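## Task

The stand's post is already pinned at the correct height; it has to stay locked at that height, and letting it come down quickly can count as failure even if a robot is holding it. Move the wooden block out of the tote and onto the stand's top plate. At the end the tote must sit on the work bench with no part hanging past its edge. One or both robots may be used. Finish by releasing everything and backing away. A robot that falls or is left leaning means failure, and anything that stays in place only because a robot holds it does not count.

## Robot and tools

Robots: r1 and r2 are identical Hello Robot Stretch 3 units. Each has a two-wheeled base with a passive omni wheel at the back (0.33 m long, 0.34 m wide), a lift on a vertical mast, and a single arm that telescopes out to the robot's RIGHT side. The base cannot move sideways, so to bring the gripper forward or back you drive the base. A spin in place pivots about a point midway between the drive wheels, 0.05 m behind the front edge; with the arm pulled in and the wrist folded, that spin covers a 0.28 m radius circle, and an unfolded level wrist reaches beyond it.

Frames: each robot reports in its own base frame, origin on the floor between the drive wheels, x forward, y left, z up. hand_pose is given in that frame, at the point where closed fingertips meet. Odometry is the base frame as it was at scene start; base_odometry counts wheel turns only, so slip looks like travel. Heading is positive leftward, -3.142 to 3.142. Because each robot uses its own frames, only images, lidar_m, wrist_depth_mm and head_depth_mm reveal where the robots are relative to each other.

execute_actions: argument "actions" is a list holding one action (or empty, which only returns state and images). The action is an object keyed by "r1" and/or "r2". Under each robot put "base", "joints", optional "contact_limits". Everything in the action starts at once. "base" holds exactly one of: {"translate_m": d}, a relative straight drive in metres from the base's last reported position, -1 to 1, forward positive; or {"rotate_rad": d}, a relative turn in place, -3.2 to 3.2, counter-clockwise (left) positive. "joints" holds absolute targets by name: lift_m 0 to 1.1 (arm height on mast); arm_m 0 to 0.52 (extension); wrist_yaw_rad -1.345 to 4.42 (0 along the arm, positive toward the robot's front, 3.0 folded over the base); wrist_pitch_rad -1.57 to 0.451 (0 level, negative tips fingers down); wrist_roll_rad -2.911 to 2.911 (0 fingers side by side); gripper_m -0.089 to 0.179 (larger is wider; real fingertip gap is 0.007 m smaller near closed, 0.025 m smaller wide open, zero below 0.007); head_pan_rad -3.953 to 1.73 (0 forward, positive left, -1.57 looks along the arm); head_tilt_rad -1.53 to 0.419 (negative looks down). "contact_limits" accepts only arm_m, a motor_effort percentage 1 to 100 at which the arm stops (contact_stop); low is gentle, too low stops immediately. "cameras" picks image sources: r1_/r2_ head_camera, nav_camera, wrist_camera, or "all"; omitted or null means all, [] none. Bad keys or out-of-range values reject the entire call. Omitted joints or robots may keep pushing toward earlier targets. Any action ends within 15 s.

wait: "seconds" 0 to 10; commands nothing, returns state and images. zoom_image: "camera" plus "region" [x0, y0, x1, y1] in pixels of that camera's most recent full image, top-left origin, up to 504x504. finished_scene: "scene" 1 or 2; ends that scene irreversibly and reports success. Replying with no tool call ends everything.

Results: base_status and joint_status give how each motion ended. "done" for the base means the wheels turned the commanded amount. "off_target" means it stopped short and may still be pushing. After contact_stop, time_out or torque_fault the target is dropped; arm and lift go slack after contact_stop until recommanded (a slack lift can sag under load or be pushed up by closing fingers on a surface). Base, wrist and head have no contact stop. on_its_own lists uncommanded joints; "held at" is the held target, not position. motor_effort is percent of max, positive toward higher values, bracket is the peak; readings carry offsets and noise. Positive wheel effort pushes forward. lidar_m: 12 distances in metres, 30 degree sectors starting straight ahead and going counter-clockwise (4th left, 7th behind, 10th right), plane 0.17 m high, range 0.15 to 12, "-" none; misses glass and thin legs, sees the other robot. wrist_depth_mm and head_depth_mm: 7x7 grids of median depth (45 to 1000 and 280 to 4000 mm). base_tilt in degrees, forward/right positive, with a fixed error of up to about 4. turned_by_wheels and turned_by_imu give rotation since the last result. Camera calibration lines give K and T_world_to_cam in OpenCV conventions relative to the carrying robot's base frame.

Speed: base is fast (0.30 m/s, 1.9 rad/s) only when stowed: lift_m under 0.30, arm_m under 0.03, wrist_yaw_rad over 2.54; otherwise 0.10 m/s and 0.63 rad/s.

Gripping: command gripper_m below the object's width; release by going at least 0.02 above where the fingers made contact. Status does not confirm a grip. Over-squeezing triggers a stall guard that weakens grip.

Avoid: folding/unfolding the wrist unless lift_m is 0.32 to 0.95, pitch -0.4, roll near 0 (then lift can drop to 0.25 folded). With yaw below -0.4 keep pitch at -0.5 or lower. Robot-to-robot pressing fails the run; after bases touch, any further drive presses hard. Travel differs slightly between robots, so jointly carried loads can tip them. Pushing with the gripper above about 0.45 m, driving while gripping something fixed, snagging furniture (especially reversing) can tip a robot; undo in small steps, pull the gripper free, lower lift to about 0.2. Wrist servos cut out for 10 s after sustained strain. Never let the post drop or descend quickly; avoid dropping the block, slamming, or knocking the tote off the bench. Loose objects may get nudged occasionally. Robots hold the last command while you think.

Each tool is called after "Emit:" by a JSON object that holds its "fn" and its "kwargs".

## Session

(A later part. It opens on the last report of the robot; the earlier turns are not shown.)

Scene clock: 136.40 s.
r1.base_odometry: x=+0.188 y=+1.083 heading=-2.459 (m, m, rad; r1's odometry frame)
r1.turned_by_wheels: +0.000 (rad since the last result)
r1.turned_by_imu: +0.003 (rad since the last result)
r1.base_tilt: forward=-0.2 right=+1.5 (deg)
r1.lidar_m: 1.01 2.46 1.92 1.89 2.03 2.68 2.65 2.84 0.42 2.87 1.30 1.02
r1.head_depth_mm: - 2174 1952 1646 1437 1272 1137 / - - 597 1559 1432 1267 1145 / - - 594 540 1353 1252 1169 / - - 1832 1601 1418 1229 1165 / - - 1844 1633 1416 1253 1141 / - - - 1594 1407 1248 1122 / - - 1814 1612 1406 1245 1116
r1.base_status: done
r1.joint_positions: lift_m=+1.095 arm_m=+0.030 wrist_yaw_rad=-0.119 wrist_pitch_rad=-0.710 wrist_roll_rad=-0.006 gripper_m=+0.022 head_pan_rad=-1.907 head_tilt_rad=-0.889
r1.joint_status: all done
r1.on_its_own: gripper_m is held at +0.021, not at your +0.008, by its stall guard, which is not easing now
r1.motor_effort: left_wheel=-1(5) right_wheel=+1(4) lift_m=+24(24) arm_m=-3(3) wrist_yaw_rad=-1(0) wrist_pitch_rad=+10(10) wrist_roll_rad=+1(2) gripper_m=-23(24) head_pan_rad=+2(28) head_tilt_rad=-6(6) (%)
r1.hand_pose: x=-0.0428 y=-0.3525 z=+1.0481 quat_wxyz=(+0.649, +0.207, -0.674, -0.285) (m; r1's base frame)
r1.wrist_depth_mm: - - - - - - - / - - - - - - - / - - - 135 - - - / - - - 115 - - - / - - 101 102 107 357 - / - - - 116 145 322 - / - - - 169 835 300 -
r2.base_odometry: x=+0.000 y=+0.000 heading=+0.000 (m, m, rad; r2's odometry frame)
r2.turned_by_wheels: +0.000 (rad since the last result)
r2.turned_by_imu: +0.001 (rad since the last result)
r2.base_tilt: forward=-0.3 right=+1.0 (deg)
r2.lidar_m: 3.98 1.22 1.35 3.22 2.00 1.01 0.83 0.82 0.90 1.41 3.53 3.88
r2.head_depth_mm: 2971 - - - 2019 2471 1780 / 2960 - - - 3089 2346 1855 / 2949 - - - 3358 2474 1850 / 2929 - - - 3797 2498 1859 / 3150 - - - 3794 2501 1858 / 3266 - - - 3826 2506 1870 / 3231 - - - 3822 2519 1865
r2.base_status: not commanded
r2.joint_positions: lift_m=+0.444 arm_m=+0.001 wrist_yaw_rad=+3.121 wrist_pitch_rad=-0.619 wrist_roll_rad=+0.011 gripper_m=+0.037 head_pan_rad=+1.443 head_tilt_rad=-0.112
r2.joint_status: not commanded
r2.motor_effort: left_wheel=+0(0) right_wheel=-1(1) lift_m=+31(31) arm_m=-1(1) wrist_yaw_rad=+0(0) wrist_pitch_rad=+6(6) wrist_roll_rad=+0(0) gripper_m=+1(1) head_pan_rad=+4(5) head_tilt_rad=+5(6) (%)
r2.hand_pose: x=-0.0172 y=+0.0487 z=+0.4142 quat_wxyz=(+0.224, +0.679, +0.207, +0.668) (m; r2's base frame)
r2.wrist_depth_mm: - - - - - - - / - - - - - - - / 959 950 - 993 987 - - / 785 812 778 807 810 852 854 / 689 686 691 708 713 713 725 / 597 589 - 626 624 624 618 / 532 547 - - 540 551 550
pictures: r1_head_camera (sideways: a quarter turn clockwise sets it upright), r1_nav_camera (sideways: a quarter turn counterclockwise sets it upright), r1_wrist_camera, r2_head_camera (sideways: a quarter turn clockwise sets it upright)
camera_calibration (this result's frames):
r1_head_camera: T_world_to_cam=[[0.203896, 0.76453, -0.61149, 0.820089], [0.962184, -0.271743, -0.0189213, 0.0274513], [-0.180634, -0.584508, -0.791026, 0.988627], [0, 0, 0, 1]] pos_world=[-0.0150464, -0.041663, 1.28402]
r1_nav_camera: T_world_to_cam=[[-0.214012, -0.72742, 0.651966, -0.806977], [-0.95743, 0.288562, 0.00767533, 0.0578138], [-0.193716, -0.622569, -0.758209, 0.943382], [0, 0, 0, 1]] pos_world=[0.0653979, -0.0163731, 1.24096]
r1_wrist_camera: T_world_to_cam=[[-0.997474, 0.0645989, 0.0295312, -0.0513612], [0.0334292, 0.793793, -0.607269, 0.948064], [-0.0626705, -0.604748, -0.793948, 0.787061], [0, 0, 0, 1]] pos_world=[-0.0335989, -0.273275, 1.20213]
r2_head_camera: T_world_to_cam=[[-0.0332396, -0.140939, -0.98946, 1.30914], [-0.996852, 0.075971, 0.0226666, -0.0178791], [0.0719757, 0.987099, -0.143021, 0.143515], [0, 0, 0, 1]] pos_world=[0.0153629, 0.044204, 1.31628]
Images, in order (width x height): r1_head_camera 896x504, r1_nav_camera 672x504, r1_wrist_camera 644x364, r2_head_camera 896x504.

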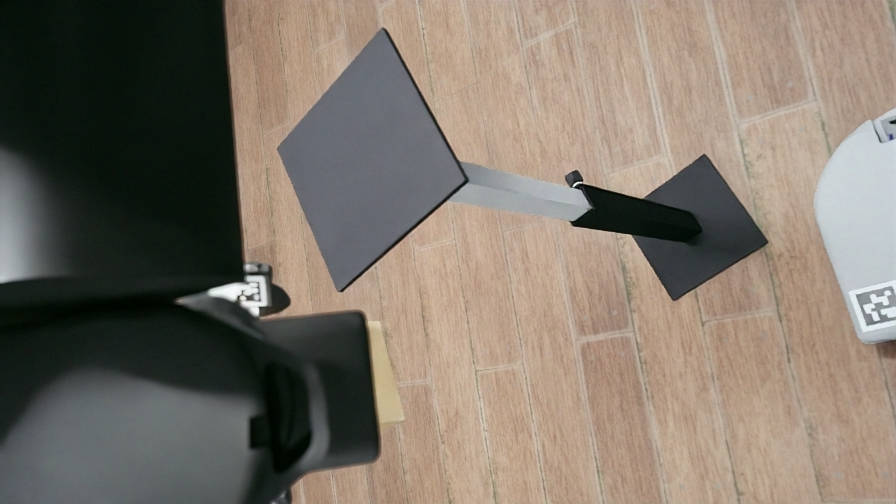

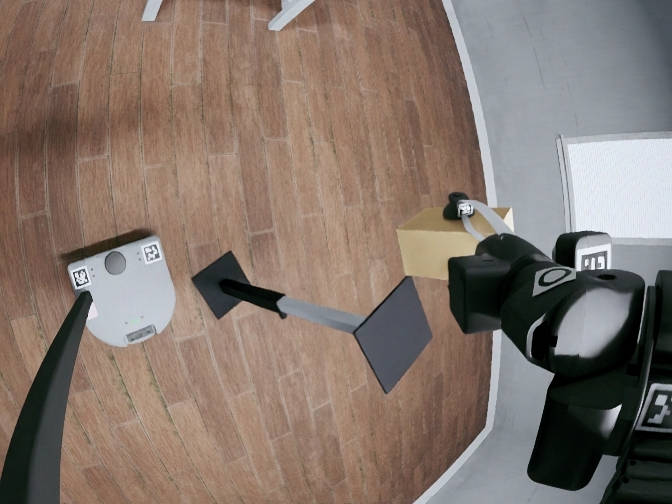

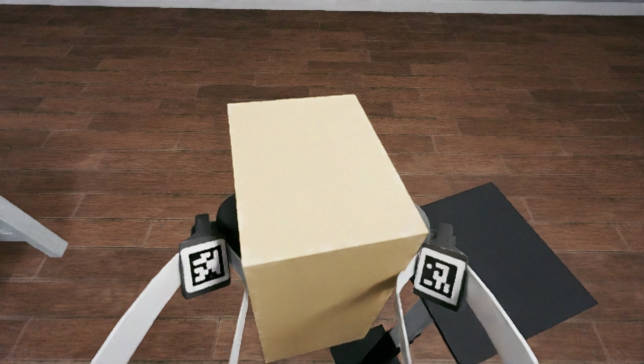

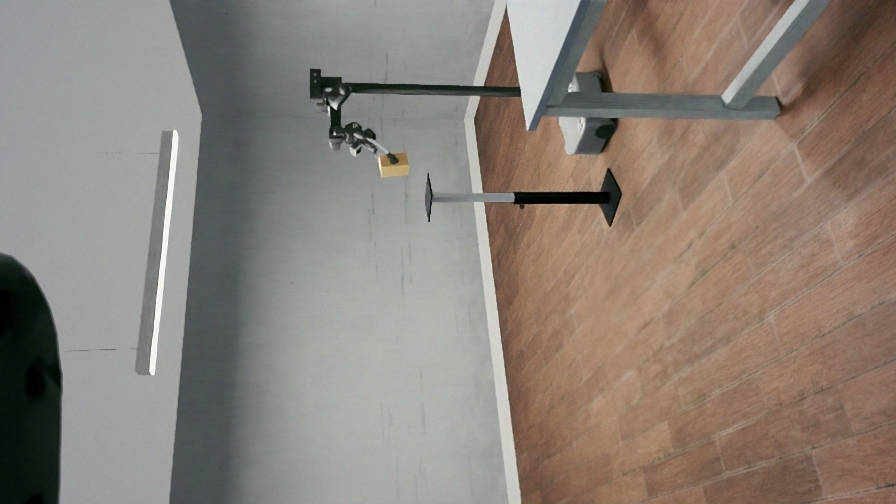

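Emit:
{"fn": "execute_actions", "kwargs": {"actions": [{"r1":{"base":{"translate_m":-0.17},"joints":{"arm_m":0.077,"lift_m":1.03,"head_pan_rad":-1.5}}}], "cameras": ["r1_wrist_camera","r1_head_camera","r1_nav_camera","r2_head_camera"]}}

Emit:
{"fn": "zoom_image", "kwargs": {"camera": "r2_head_camera", "region": [330,130,470,250]}}

Scene clock: 151.00 s.
r1.base_odometry: x=+0.320 y=+1.190 heading=-2.459 (m, m, rad; r1's odometry frame)
r1.turned_by_wheels: +0.000 (rad since the last result)
r1.turned_by_imu: +0.001 (rad since the last result)
r1.base_tilt: forward=-0.1 right=+1.5 (deg)
r1.lidar_m: 1.18 2.48 1.94 1.91 2.04 2.52 2.48 2.65 2.91 0.37 3.07 1.40
r1.head_depth_mm: - - - 1621 1432 1269 1141 / - - - 514 1432 1265 1139 / 2628 2384 - 497 893 1233 1148 / 2681 2329 1891 539 1420 1212 1149 / 2706 2306 1895 1625 1417 1253 1125 / 2716 2299 1894 1613 1412 1248 1119 / 2757 2274 1881 1614 1409 1247 1117
r1.base_status: done
r1.joint_positions: lift_m=+1.030 arm_m=+0.077 wrist_yaw_rad=-0.119 wrist_pitch_rad=-0.710 wrist_roll_rad=-0.006 gripper_m=+0.022 head_pan_rad=-1.507 head_tilt_rad=-0.889
r1.joint_status: all done
r1.on_its_own: gripper_m is held at +0.021, not at your +0.008, by its stall guard, which is not easing now
r1.motor_effort: left_wheel=-1(5) right_wheel=+1(2) lift_m=+18(18) arm_m=+1(2) wrist_yaw_rad=+0(1) wrist_pitch_rad=+10(10) wrist_roll_rad=+1(1) gripper_m=-23(23) head_pan_rad=+2(22) head_tilt_rad=-5(5) (%)
r1.hand_pose: x=-0.0428 y=-0.3990 z=+0.9835 quat_wxyz=(+0.649, +0.207, -0.674, -0.285) (m; r1's base frame)
r1.wrist_depth_mm: - - - - - - - / - - - - - - - / - - - 135 - - - / - - - 115 - - - / - - 101 102 108 - - / - - 181 117 144 - - / - - 240 171 232 - -
r2.base_odometry: x=+0.000 y=+0.000 heading=+0.000 (m, m, rad; r2's odometry frame)
r2.turned_by_wheels: +0.000 (rad since the last result)
r2.turned_by_imu: +0.001 (rad since the last result)
r2.base_tilt: forward=-0.3 right=+1.0 (deg)
r2.lidar_m: 3.96 1.22 1.35 3.20 2.00 1.01 0.83 0.82 0.90 1.42 3.55 3.91
r2.head_depth_mm: 2966 - - - 2030 2471 1783 / 2963 - - - 3091 2365 1845 / 2957 - - - 3360 2484 1852 / 2957 - - - 3789 2517 1849 / 3125 - - - 3788 2505 1866 / 3240 - - - 3838 2502 1865 / 3266 - - - 3856 2542 1865
r2.base_status: not commanded
r2.joint_positions: lift_m=+0.444 arm_m=+0.001 wrist_yaw_rad=+3.121 wrist_pitch_rad=-0.619 wrist_roll_rad=+0.011 gripper_m=+0.037 head_pan_rad=+1.443 head_tilt_rad=-0.112
r2.joint_status: not commanded
r2.motor_effort: left_wheel=+0(0) right_wheel=-1(1) lift_m=+31(31) arm_m=-1(1) wrist_yaw_rad=+0(1) wrist_pitch_rad=+6(6) wrist_roll_rad=+0(0) gripper_m=+1(2) head_pan_rad=+4(5) head_tilt_rad=+5(6) (%)
r2.hand_pose: x=-0.0172 y=+0.0487 z=+0.4142 quat_wxyz=(+0.224, +0.679, +0.207, +0.668) (m; r2's base frame)
r2.wrist_depth_mm: - - - - - - - / - - - - - - - / 973 963 - 993 989 - - / 794 786 802 817 809 835 840 / 679 690 698 701 705 702 722 / 612 603 - 640 627 611 625 / 530 544 - - 536 549 555
pictures: r1_head_camera (sideways: a quarter turn clockwise sets it upright), r1_nav_camera (sideways: a quarter turn counterclockwise sets it upright), r1_wrist_camera, r2_head_camera (sideways: a quarter turn clockwise sets it upright)
camera_calibration (this result's frames):
r1_head_camera: T_world_to_cam=[[-0.109912, 0.783588, -0.611482, 0.821992], [0.992053, 0.124388, -0.0189207, 0.0272683], [0.0612347, -0.608702, -0.791032, 0.98716], [0, 0, 0, 1]] pos_world=[0.00284655, -0.0466087, 1.28402]
r1_nav_camera: T_world_to_cam=[[0.0861431, -0.753346, 0.651958, -0.808798], [-0.994225, -0.107045, 0.00767488, 0.0580388], [0.064007, -0.648854, -0.758216, 0.941819], [0, 0, 0, 1]] pos_world=[0.067093, 0.00801093, 1.24096]
r1_wrist_camera: T_world_to_cam=[[-0.997473, 0.0646225, 0.0295323, -0.0464416], [0.033446, 0.793779, -0.607286, 0.945789], [-0.0626865, -0.604763, -0.793935, 0.707582], [0, 0, 0, 1]] pos_world=[-0.0336013, -0.319827, 1.13751]
r2_head_camera: T_world_to_cam=[[-0.0332392, -0.140938, -0.98946, 1.30915], [-0.996852, 0.0759698, 0.0226665, -0.017879], [0.0719745, 0.987099, -0.143019, 0.143514], [0, 0, 0, 1]] pos_world=[0.0153629, 0.044204, 1.31628]
Images, in order (width x height): r1_head_camera 896x504, r1_nav_camera 672x504, r1_wrist_camera 644x364, r2_head_camera 896x504.

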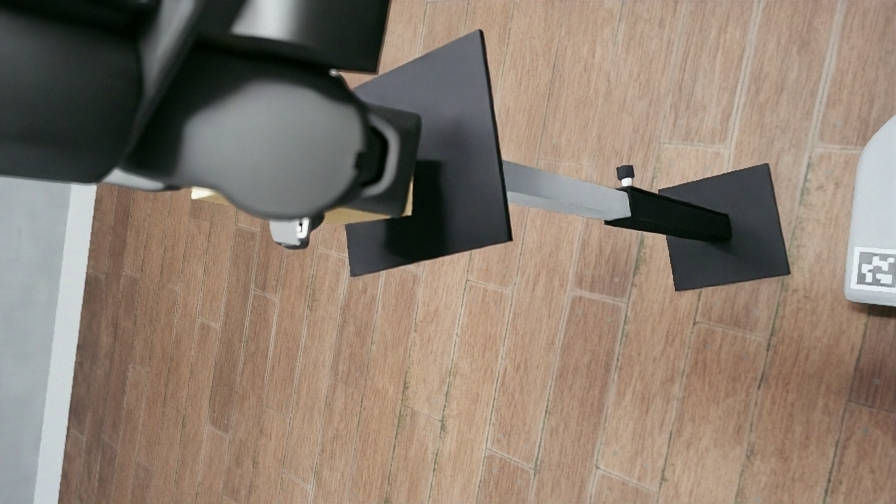

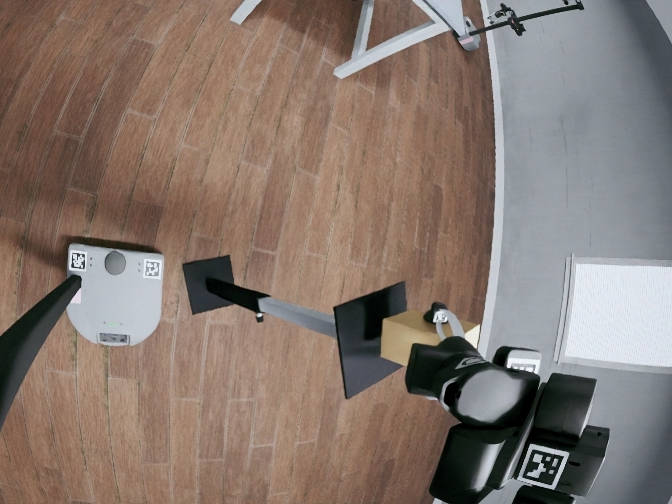

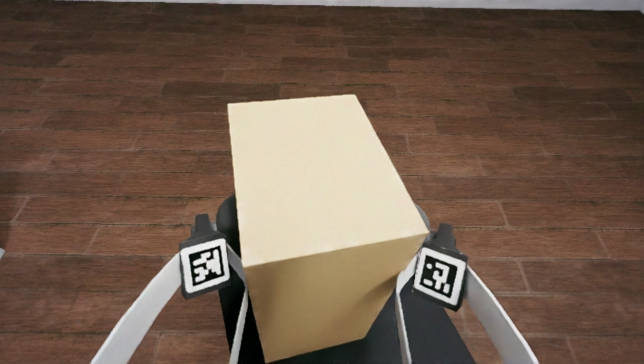

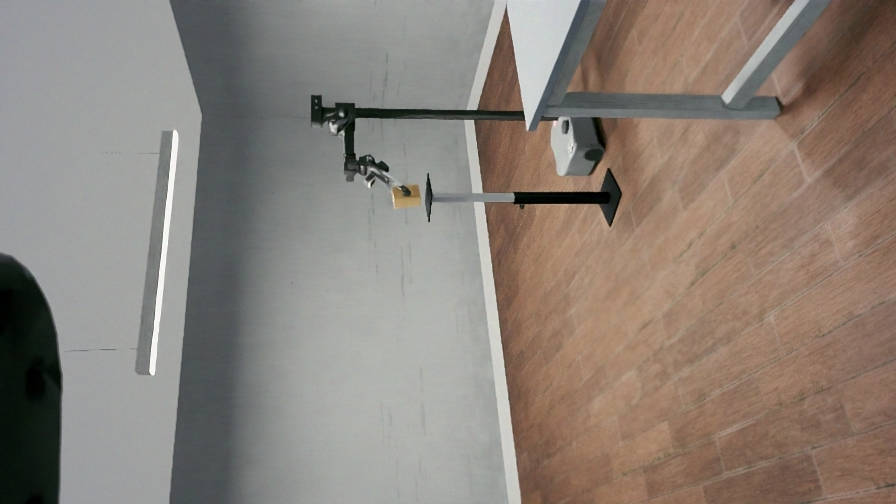

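Region (330, 130, 470, 250) of r2_head_camera's 896x504 image, scaled by 3.600, with more detail than that image has; it fills the top 432 rows of this view, and the rest is white.

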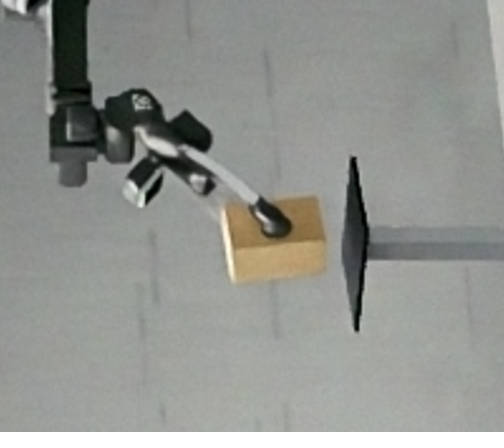

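Gap about 4 cm.

Emit:
{"fn": "execute_actions", "kwargs": {"actions": [{"r1":{"base":{"translate_m":-0.008},"joints":{"lift_m":0.992}}}], "cameras": ["r1_wrist_camera","r2_head_camera"]}}

Emit:
{"fn": "zoom_image", "kwargs": {"camera": "r2_head_camera", "region": [330,130,470,250]}}

Scene clock: 167.33 s.
r1.base_odometry: x=+0.326 y=+1.195 heading=-2.459 (m, m, rad; r1's odometry frame)
r1.turned_by_wheels: +0.000 (rad since the last result)
r1.turned_by_imu: +0.001 (rad since the last result)
r1.base_tilt: forward=-0.1 right=+1.5 (deg)
r1.lidar_m: 1.19 2.49 1.93 1.91 2.04 2.52 2.47 2.64 2.91 0.37 3.08 1.41
r1.head_depth_mm: 2515 - - 1554 1443 1271 1139 / 2550 - - 503 1433 1268 1140 / 2635 2404 - 486 1356 1244 1150 / 2663 2318 1956 526 1416 1211 1150 / 2692 2306 1908 1626 1411 1250 1124 / 2726 2283 1879 1608 1416 1249 1122 / 2772 2275 1887 1608 1403 1239 1118
r1.base_status: done
r1.joint_positions: lift_m=+0.992 arm_m=+0.077 wrist_yaw_rad=-0.119 wrist_pitch_rad=-0.708 wrist_roll_rad=-0.006 gripper_m=+0.022 head_pan_rad=-1.507 head_tilt_rad=-0.889
r1.joint_status: all done
r1.on_its_own: gripper_m is held at +0.021, not at your +0.008, by its stall guard, which is not easing now
r1.motor_effort: left_wheel=-2(6) right_wheel=+2(3) lift_m=+17(19) arm_m=+2(1) wrist_yaw_rad=-1(1) wrist_pitch_rad=+9(10) wrist_roll_rad=+1(1) gripper_m=-23(23) head_pan_rad=+2(2) head_tilt_rad=-5(5) (%)
r1.hand_pose: x=-0.0428 y=-0.3994 z=+0.9458 quat_wxyz=(+0.650, +0.206, -0.674, -0.284) (m; r1's base frame)
r1.wrist_depth_mm: - - - - - - - / - - - - - - - / - - 138 133 - - - / - - - 115 - - - / - - 102 102 107 - - / - - 118 116 147 - - / - 994 195 178 196 - -
r2.base_odometry: x=+0.000 y=+0.000 heading=+0.000 (m, m, rad; r2's odometry frame)
r2.turned_by_wheels: +0.000 (rad since the last result)
r2.turned_by_imu: +0.000 (rad since the last result)
r2.base_tilt: forward=-0.3 right=+1.0 (deg)
r2.lidar_m: 3.95 1.22 1.35 3.22 2.00 1.01 0.83 0.82 0.91 1.41 3.55 3.88
r2.head_depth_mm: 2987 - - - 2033 2471 1778 / 2956 - - - 3085 2368 1859 / 2959 - - - 3394 2479 1861 / 2950 - - - 3836 2498 1845 / 3131 - - - 3865 2482 1861 / 3225 - - - 3820 2509 1862 / 3218 - - - 3861 2510 1873
r2.base_status: not commanded
r2.joint_positions: lift_m=+0.444 arm_m=+0.001 wrist_yaw_rad=+3.121 wrist_pitch_rad=-0.619 wrist_roll_rad=+0.011 gripper_m=+0.037 head_pan_rad=+1.443 head_tilt_rad=-0.112
r2.joint_status: not commanded
r2.motor_effort: left_wheel=+0(0) right_wheel=-1(1) lift_m=+31(31) arm_m=-1(1) wrist_yaw_rad=+1(1) wrist_pitch_rad=+6(6) wrist_roll_rad=-1(0) gripper_m=+1(1) head_pan_rad=+4(4) head_tilt_rad=+6(6) (%)
r2.hand_pose: x=-0.0172 y=+0.0487 z=+0.4142 quat_wxyz=(+0.224, +0.679, +0.207, +0.668) (m; r2's base frame)
r2.wrist_depth_mm: - - - - - - - / - - - - - - - / 958 984 - 973 - - - / 794 793 788 813 848 827 848 / 692 681 695 722 700 706 722 / 602 601 - 621 628 623 629 / 532 539 - - 536 553 554
pictures: r1_wrist_camera, r2_head_camera (sideways: a quarter turn clockwise sets it upright)
camera_calibration (this result's frames):
r1_wrist_camera: T_world_to_cam=[[-0.997462, 0.0647438, 0.0296416, -0.0454165], [0.03335, 0.792562, -0.608879, 0.924258], [-0.062914, -0.606345, -0.792709, 0.67569], [0, 0, 0, 1]] pos_world=[-0.0336149, -0.319889, 1.09973]
r2_head_camera: T_world_to_cam=[[-0.033239, -0.140937, -0.98946, 1.30915], [-0.996853, 0.075969, 0.0226665, -0.017879], [0.0719738, 0.987099, -0.143019, 0.143513], [0, 0, 0, 1]] pos_world=[0.0153629, 0.044204, 1.31628]
Images, in order (width x height): r1_wrist_camera 644x364, r2_head_camera 896x504.

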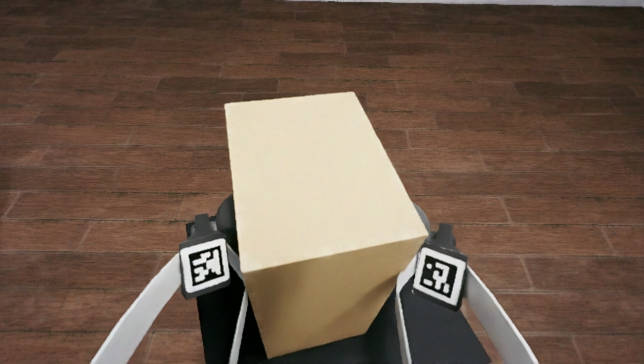

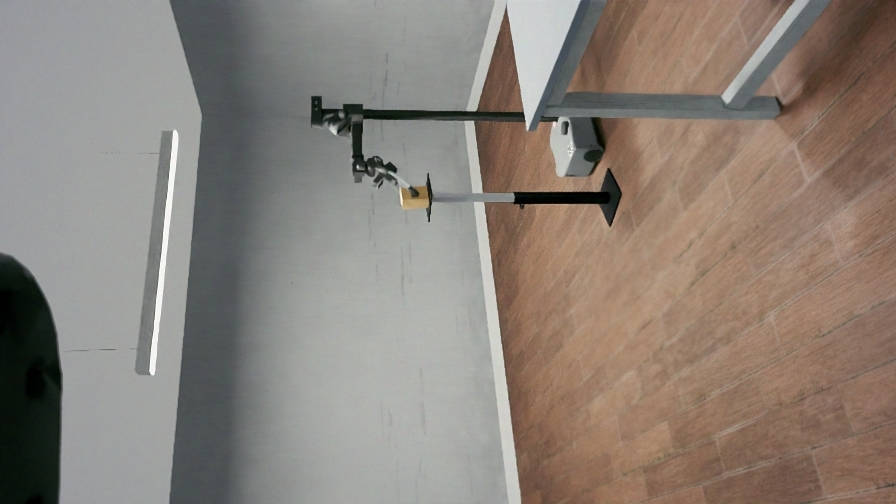

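Region (330, 130, 470, 250) of r2_head_camera's 896x504 image, scaled by 3.600, with more detail than that image has; it fills the top 432 rows of this view, and the rest is white.

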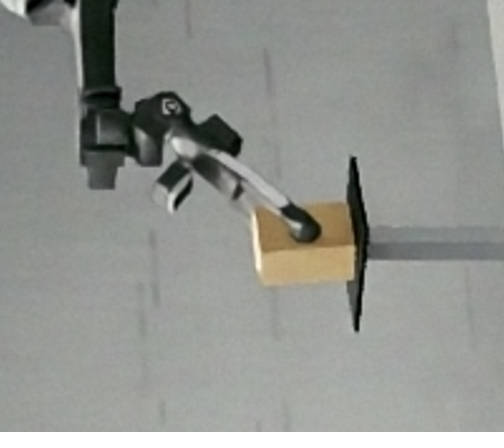

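Emit:
{"fn": "execute_actions", "kwargs": {"actions": [{"r1":{"joints":{"gripper_m":0.14,"lift_m":0.988}}}], "cameras": []}}

Emit:
{"fn": "execute_actions", "kwargs": {"actions": [{"r1":{"joints":{"lift_m":1.095,"arm_m":0}}}], "cameras": ["r1_wrist_camera"]}}

Emit:
{"fn": "execute_actions", "kwargs": {"actions": [{"r1":{"base":{"translate_m":-0.4},"joints":{"head_pan_rad":-0.7,"head_tilt_rad":-0.5}}}], "cameras": ["r1_nav_camera","r1_head_camera"]}}

Scene clock: 177.33 s.
r1.base_odometry: x=+0.326 y=+1.195 heading=-2.459 (m, m, rad; r1's odometry frame)
r1.turned_by_wheels: +0.000 (rad since the last result)
r1.turned_by_imu: +0.001 (rad since the last result)
r1.base_tilt: forward=-0.1 right=+1.4 (deg)
r1.lidar_m: 1.19 2.49 1.94 1.91 2.05 2.52 2.48 2.64 2.91 0.37 3.06 1.41
r1.head_depth_mm: 2534 - - - 1435 1277 1138 / 2593 - - 503 1437 1269 1132 / 2627 2402 - 486 1356 1242 1154 / 2695 2333 1982 525 1425 1210 1149 / 2719 2304 1907 1625 1418 1255 1126 / 2722 2276 1887 1625 1411 1250 1120 / 2789 2290 1889 1604 1406 1243 1119
r1.base_status: not commanded
r1.joint_positions: lift_m=+0.988 arm_m=+0.077 wrist_yaw_rad=-0.119 wrist_pitch_rad=-0.696 wrist_roll_rad=-0.006 gripper_m=+0.140 head_pan_rad=-1.507 head_tilt_rad=-0.889
r1.joint_status: all done
r1.motor_effort: left_wheel=-1(1) right_wheel=+1(0) lift_m=+17(18) arm_m=+1(1) wrist_yaw_rad=-1(1) wrist_pitch_rad=+6(9) wrist_roll_rad=+1(1) gripper_m=+0(91) head_pan_rad=+2(2) head_tilt_rad=-6(5) (%)
r1.hand_pose: x=-0.0431 y=-0.4016 z=+0.9441 quat_wxyz=(+0.651, +0.202, -0.676, -0.280) (m; r1's base frame)
r1.wrist_depth_mm: - - - - - - - / - - - - - - - / - - 142 134 - - - / - - 123 117 - - - / - - 168 104 109 - - / - - 205 109 211 - - / 995 - 193 175 196 - -
r2.base_odometry: x=+0.000 y=+0.000 heading=+0.000 (m, m, rad; r2's odometry frame)
r2.turned_by_wheels: +0.000 (rad since the last result)
r2.turned_by_imu: +0.000 (rad since the last result)
r2.base_tilt: forward=-0.2 right=+0.9 (deg)
r2.lidar_m: 3.95 1.22 1.35 3.22 2.01 1.01 0.83 0.82 0.91 1.42 3.52 3.93
r2.head_depth_mm: 2963 - - - 2029 2474 1777 / 2966 - - - 3079 2351 1853 / 2965 - - - 3360 2483 1860 / 2956 - - - 3802 2502 1853 / 3137 - - - 3826 2507 1865 / 3246 - - - 3850 2510 1865 / 3233 - - - 3883 2516 1867
r2.base_status: not commanded
r2.joint_positions: lift_m=+0.444 arm_m=+0.001 wrist_yaw_rad=+3.121 wrist_pitch_rad=-0.619 wrist_roll_rad=+0.011 gripper_m=+0.037 head_pan_rad=+1.443 head_tilt_rad=-0.112
r2.joint_status: not commanded
r2.motor_effort: left_wheel=+0(0) right_wheel=-1(1) lift_m=+31(31) arm_m=-1(0) wrist_yaw_rad=+0(0) wrist_pitch_rad=+6(6) wrist_roll_rad=+0(0) gripper_m=+1(1) head_pan_rad=+4(4) head_tilt_rad=+4(6) (%)
r2.hand_pose: x=-0.0172 y=+0.0487 z=+0.4142 quat_wxyz=(+0.224, +0.679, +0.207, +0.668) (m; r2's base frame)
r2.wrist_depth_mm: - - - - - - - / - - - - - - - / 950 949 - 999 984 - - / 794 799 789 816 828 831 845 / 691 692 693 709 704 716 719 / 597 612 - 622 619 619 622 / 529 549 - - 541 548 552
pictures: none
No camera images: the call's "cameras" was empty. Leave "cameras" out to get every camera's image.

Scene clock: 179.13 s.
r1.base_odometry: x=+0.326 y=+1.195 heading=-2.459 (m, m, rad; r1's odometry frame)
r1.turned_by_wheels: +0.000 (rad since the last result)
r1.turned_by_imu: +0.000 (rad since the last result)
r1.base_tilt: forward=-0.2 right=+1.4 (deg)
r1.lidar_m: 1.19 2.48 1.94 1.91 2.04 2.52 2.47 2.65 2.91 0.37 3.05 1.41
r1.head_depth_mm: - - - 1555 1441 1270 1140 / - - - - 1436 1268 1134 / 2652 - - 489 1356 1243 1149 / 2680 2358 1867 526 1416 1210 1145 / 2725 2299 1901 1629 1410 1255 1128 / 2735 2305 1899 1612 1411 1247 1119 / 2743 2283 1884 1605 1404 1241 1116
r1.base_status: not commanded
r1.joint_positions: lift_m=+1.095 arm_m=+0.001 wrist_yaw_rad=-0.119 wrist_pitch_rad=-0.695 wrist_roll_rad=-0.006 gripper_m=+0.140 head_pan_rad=-1.507 head_tilt_rad=-0.889
r1.joint_status: all done
r1.motor_effort: left_wheel=-1(1) right_wheel=+1(1) lift_m=+22(26) arm_m=-2(3) wrist_yaw_rad=-1(1) wrist_pitch_rad=+5(5) wrist_roll_rad=+1(1) gripper_m=+0(0) head_pan_rad=+2(2) head_tilt_rad=-6(5) (%)
r1.hand_pose: x=-0.0431 y=-0.3260 z=+1.0509 quat_wxyz=(+0.651, +0.202, -0.676, -0.280) (m; r1's base frame)
r1.wrist_depth_mm: - - - - - - - / - - - - - - - / - - - - - - - / - - - 256 - - - / - - 375 243 - - - / - - - 314 - - - / - - - 650 - - -
r2.base_odometry: x=+0.000 y=+0.000 heading=+0.000 (m, m, rad; r2's odometry frame)
r2.turned_by_wheels: +0.000 (rad since the last result)
r2.turned_by_imu: +0.000 (rad since the last result)
r2.base_tilt: forward=-0.3 right=+1.0 (deg)
r2.lidar_m: 3.97 1.22 1.35 3.23 2.00 1.01 0.83 0.82 0.90 1.42 3.54 3.91
r2.head_depth_mm: 2982 - - - 2026 2458 1780 / 2999 - - - 3077 2352 1845 / 2955 - - - 3354 2486 1861 / 2946 - - - 3766 2487 1858 / 3164 - - - 3812 2488 1851 / 3251 - - - 3840 2507 1854 / 3247 - - - 3880 2516 1880
r2.base_status: not commanded
r2.joint_positions: lift_m=+0.444 arm_m=+0.001 wrist_yaw_rad=+3.121 wrist_pitch_rad=-0.619 wrist_roll_rad=+0.011 gripper_m=+0.037 head_pan_rad=+1.443 head_tilt_rad=-0.112
r2.joint_status: not commanded
r2.motor_effort: left_wheel=+0(0) right_wheel=-1(1) lift_m=+31(31) arm_m=-1(1) wrist_yaw_rad=+0(0) wrist_pitch_rad=+6(6) wrist_roll_rad=+0(0) gripper_m=+1(1) head_pan_rad=+4(4) head_tilt_rad=+6(5) (%)
r2.hand_pose: x=-0.0172 y=+0.0487 z=+0.4142 quat_wxyz=(+0.224, +0.679, +0.207, +0.668) (m; r2's base frame)
r2.wrist_depth_mm: - - - - - - - / - - - - - - - / 920 963 - 990 - - - / 783 809 795 815 821 835 849 / 683 685 692 703 714 713 720 / 588 607 - 620 627 618 625 / 529 551 - - 536 549 554
pictures: r1_wrist_camera
camera_calibration (this result's frames):
r1_wrist_camera: T_world_to_cam=[[-0.997416, 0.0651222, 0.030343, -0.0541727], [0.0323951, 0.784634, -0.619112, 0.938199], [-0.064126, -0.616529, -0.784716, 0.79164], [0, 0, 0, 1]] pos_world=[-0.0336611, -0.244547, 1.20371]
Images, in order (width x height): r1_wrist_camera 644x364.

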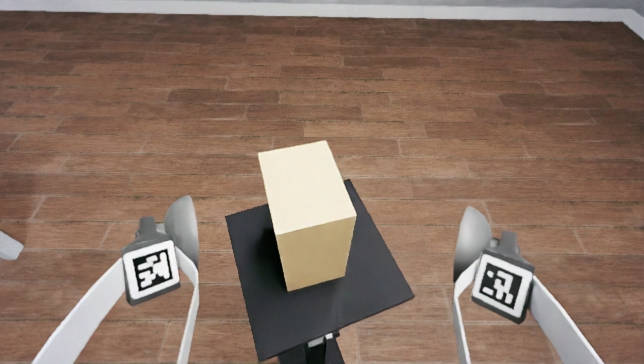

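Scene clock: 184.10 s.
r1.base_odometry: x=+0.636 y=+1.448 heading=-2.459 (m, m, rad; r1's odometry frame)
r1.turned_by_wheels: +0.000 (rad since the last result)
r1.turned_by_imu: +0.001 (rad since the last result)
r1.base_tilt: forward=-0.1 right=+1.5 (deg)
r1.lidar_m: 1.58 2.53 1.97 1.95 2.09 2.11 2.08 2.22 2.87 2.82 0.50 0.52
r1.head_depth_mm: 3086 3241 3432 2652 1985 1590 1321 / 3412 3697 3726 2625 1780 1577 1307 / 3896 - 3953 586 580 1450 1282 / - - 3731 2567 602 1516 1243 / - - 3766 2464 1934 1553 1299 / - - 1849 2328 1919 1539 1289 / - - 1752 2511 1907 1529 1283
r1.base_status: done
r1.joint_positions: lift_m=+1.095 arm_m=+0.001 wrist_yaw_rad=-0.119 wrist_pitch_rad=-0.695 wrist_roll_rad=-0.006 gripper_m=+0.140 head_pan_rad=-0.707 head_tilt_rad=-0.507
r1.joint_status: all done
r1.motor_effort: left_wheel=-1(5) right_wheel=+1(2) lift_m=+22(22) arm_m=-2(2) wrist_yaw_rad=-1(0) wrist_pitch_rad=+5(5) wrist_roll_rad=+2(2) gripper_m=+0(0) head_pan_rad=+2(31) head_tilt_rad=+4(27) (%)
r1.hand_pose: x=-0.0431 y=-0.3260 z=+1.0509 quat_wxyz=(+0.651, +0.202, -0.676, -0.280) (m; r1's base frame)
r1.wrist_depth_mm: - - - - - - - / - - - - - - - / - - - - - - - / - - - - - - - / - - - - - - - / - - - - - - - / 497 - - - - - -
r2.base_odometry: x=+0.000 y=+0.000 heading=+0.000 (m, m, rad; r2's odometry frame)
r2.turned_by_wheels: +0.000 (rad since the last result)
r2.turned_by_imu: +0.000 (rad since the last result)
r2.base_tilt: forward=-0.3 right=+1.0 (deg)
r2.lidar_m: 3.98 1.23 1.35 3.22 2.00 1.01 0.83 0.82 0.90 1.42 3.54 3.91
r2.head_depth_mm: 2983 - - - 2027 2480 1782 / 2970 - - - 3076 2374 1851 / 2948 - - - 3509 2477 1851 / 2948 - - - 3810 2496 1855 / 3146 - - - 3814 2488 1867 / 3266 - - - 3839 2521 1869 / 3223 - - - 3860 2495 1861
r2.base_status: not commanded
r2.joint_positions: lift_m=+0.444 arm_m=+0.001 wrist_yaw_rad=+3.121 wrist_pitch_rad=-0.619 wrist_roll_rad=+0.011 gripper_m=+0.037 head_pan_rad=+1.443 head_tilt_rad=-0.112
r2.joint_status: not commanded
r2.motor_effort: left_wheel=+0(0) right_wheel=-1(1) lift_m=+31(31) arm_m=-1(1) wrist_yaw_rad=+0(0) wrist_pitch_rad=+6(6) wrist_roll_rad=+0(0) gripper_m=+0(0) head_pan_rad=+4(4) head_tilt_rad=+6(6) (%)
r2.hand_pose: x=-0.0172 y=+0.0487 z=+0.4142 quat_wxyz=(+0.224, +0.679, +0.207, +0.668) (m; r2's base frame)
r2.wrist_depth_mm: - - - - - - - / - - - - - - - / 952 954 - 993 981 998 - / 794 798 791 817 827 835 831 / 682 688 691 705 708 724 727 / 597 598 - 631 618 612 616 / 535 548 - - 537 549 556
pictures: r1_head_camera (sideways: a quarter turn clockwise sets it upright), r1_nav_camera (sideways: a quarter turn counterclockwise sets it upright)
camera_calibration (this result's frames):
r1_head_camera: T_world_to_cam=[[-0.422441, 0.282415, -0.86127, 1.14947], [0.610729, 0.790816, -0.0402413, 0.0573663], [0.669742, -0.543002, -0.506552, 0.613411], [0, 0, 0, 1]] pos_world=[0.0397183, -0.0369083, 1.30303]
r1_nav_camera: T_world_to_cam=[[0.374464, -0.27008, 0.887036, -1.11699], [-0.620545, -0.783824, 0.0233089, 0.0353979], [0.688986, -0.559174, -0.461111, 0.551514], [0, 0, 0, 1]] pos_world=[0.0602525, 0.0344613, 1.24429]
Images, in order (width x height): r1_head_camera 896x504, r1_nav_camera 672x504.

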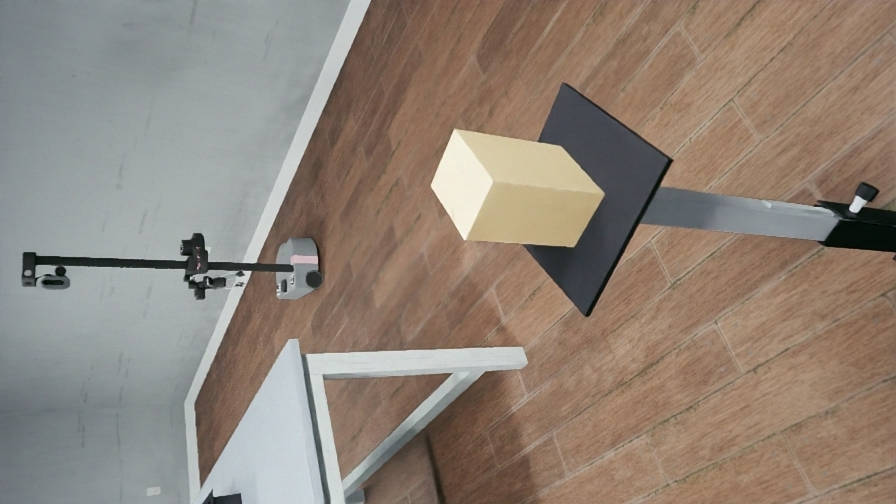

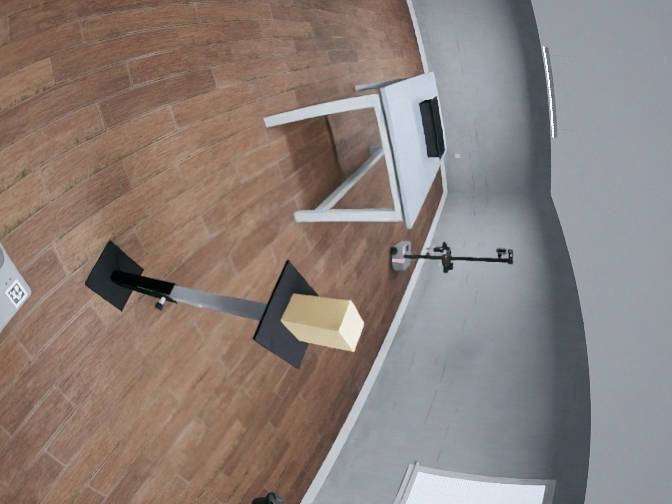

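Emit:
{"fn": "finished_scene", "kwargs": {"scene": 1}}

The scene is finished: the task was done.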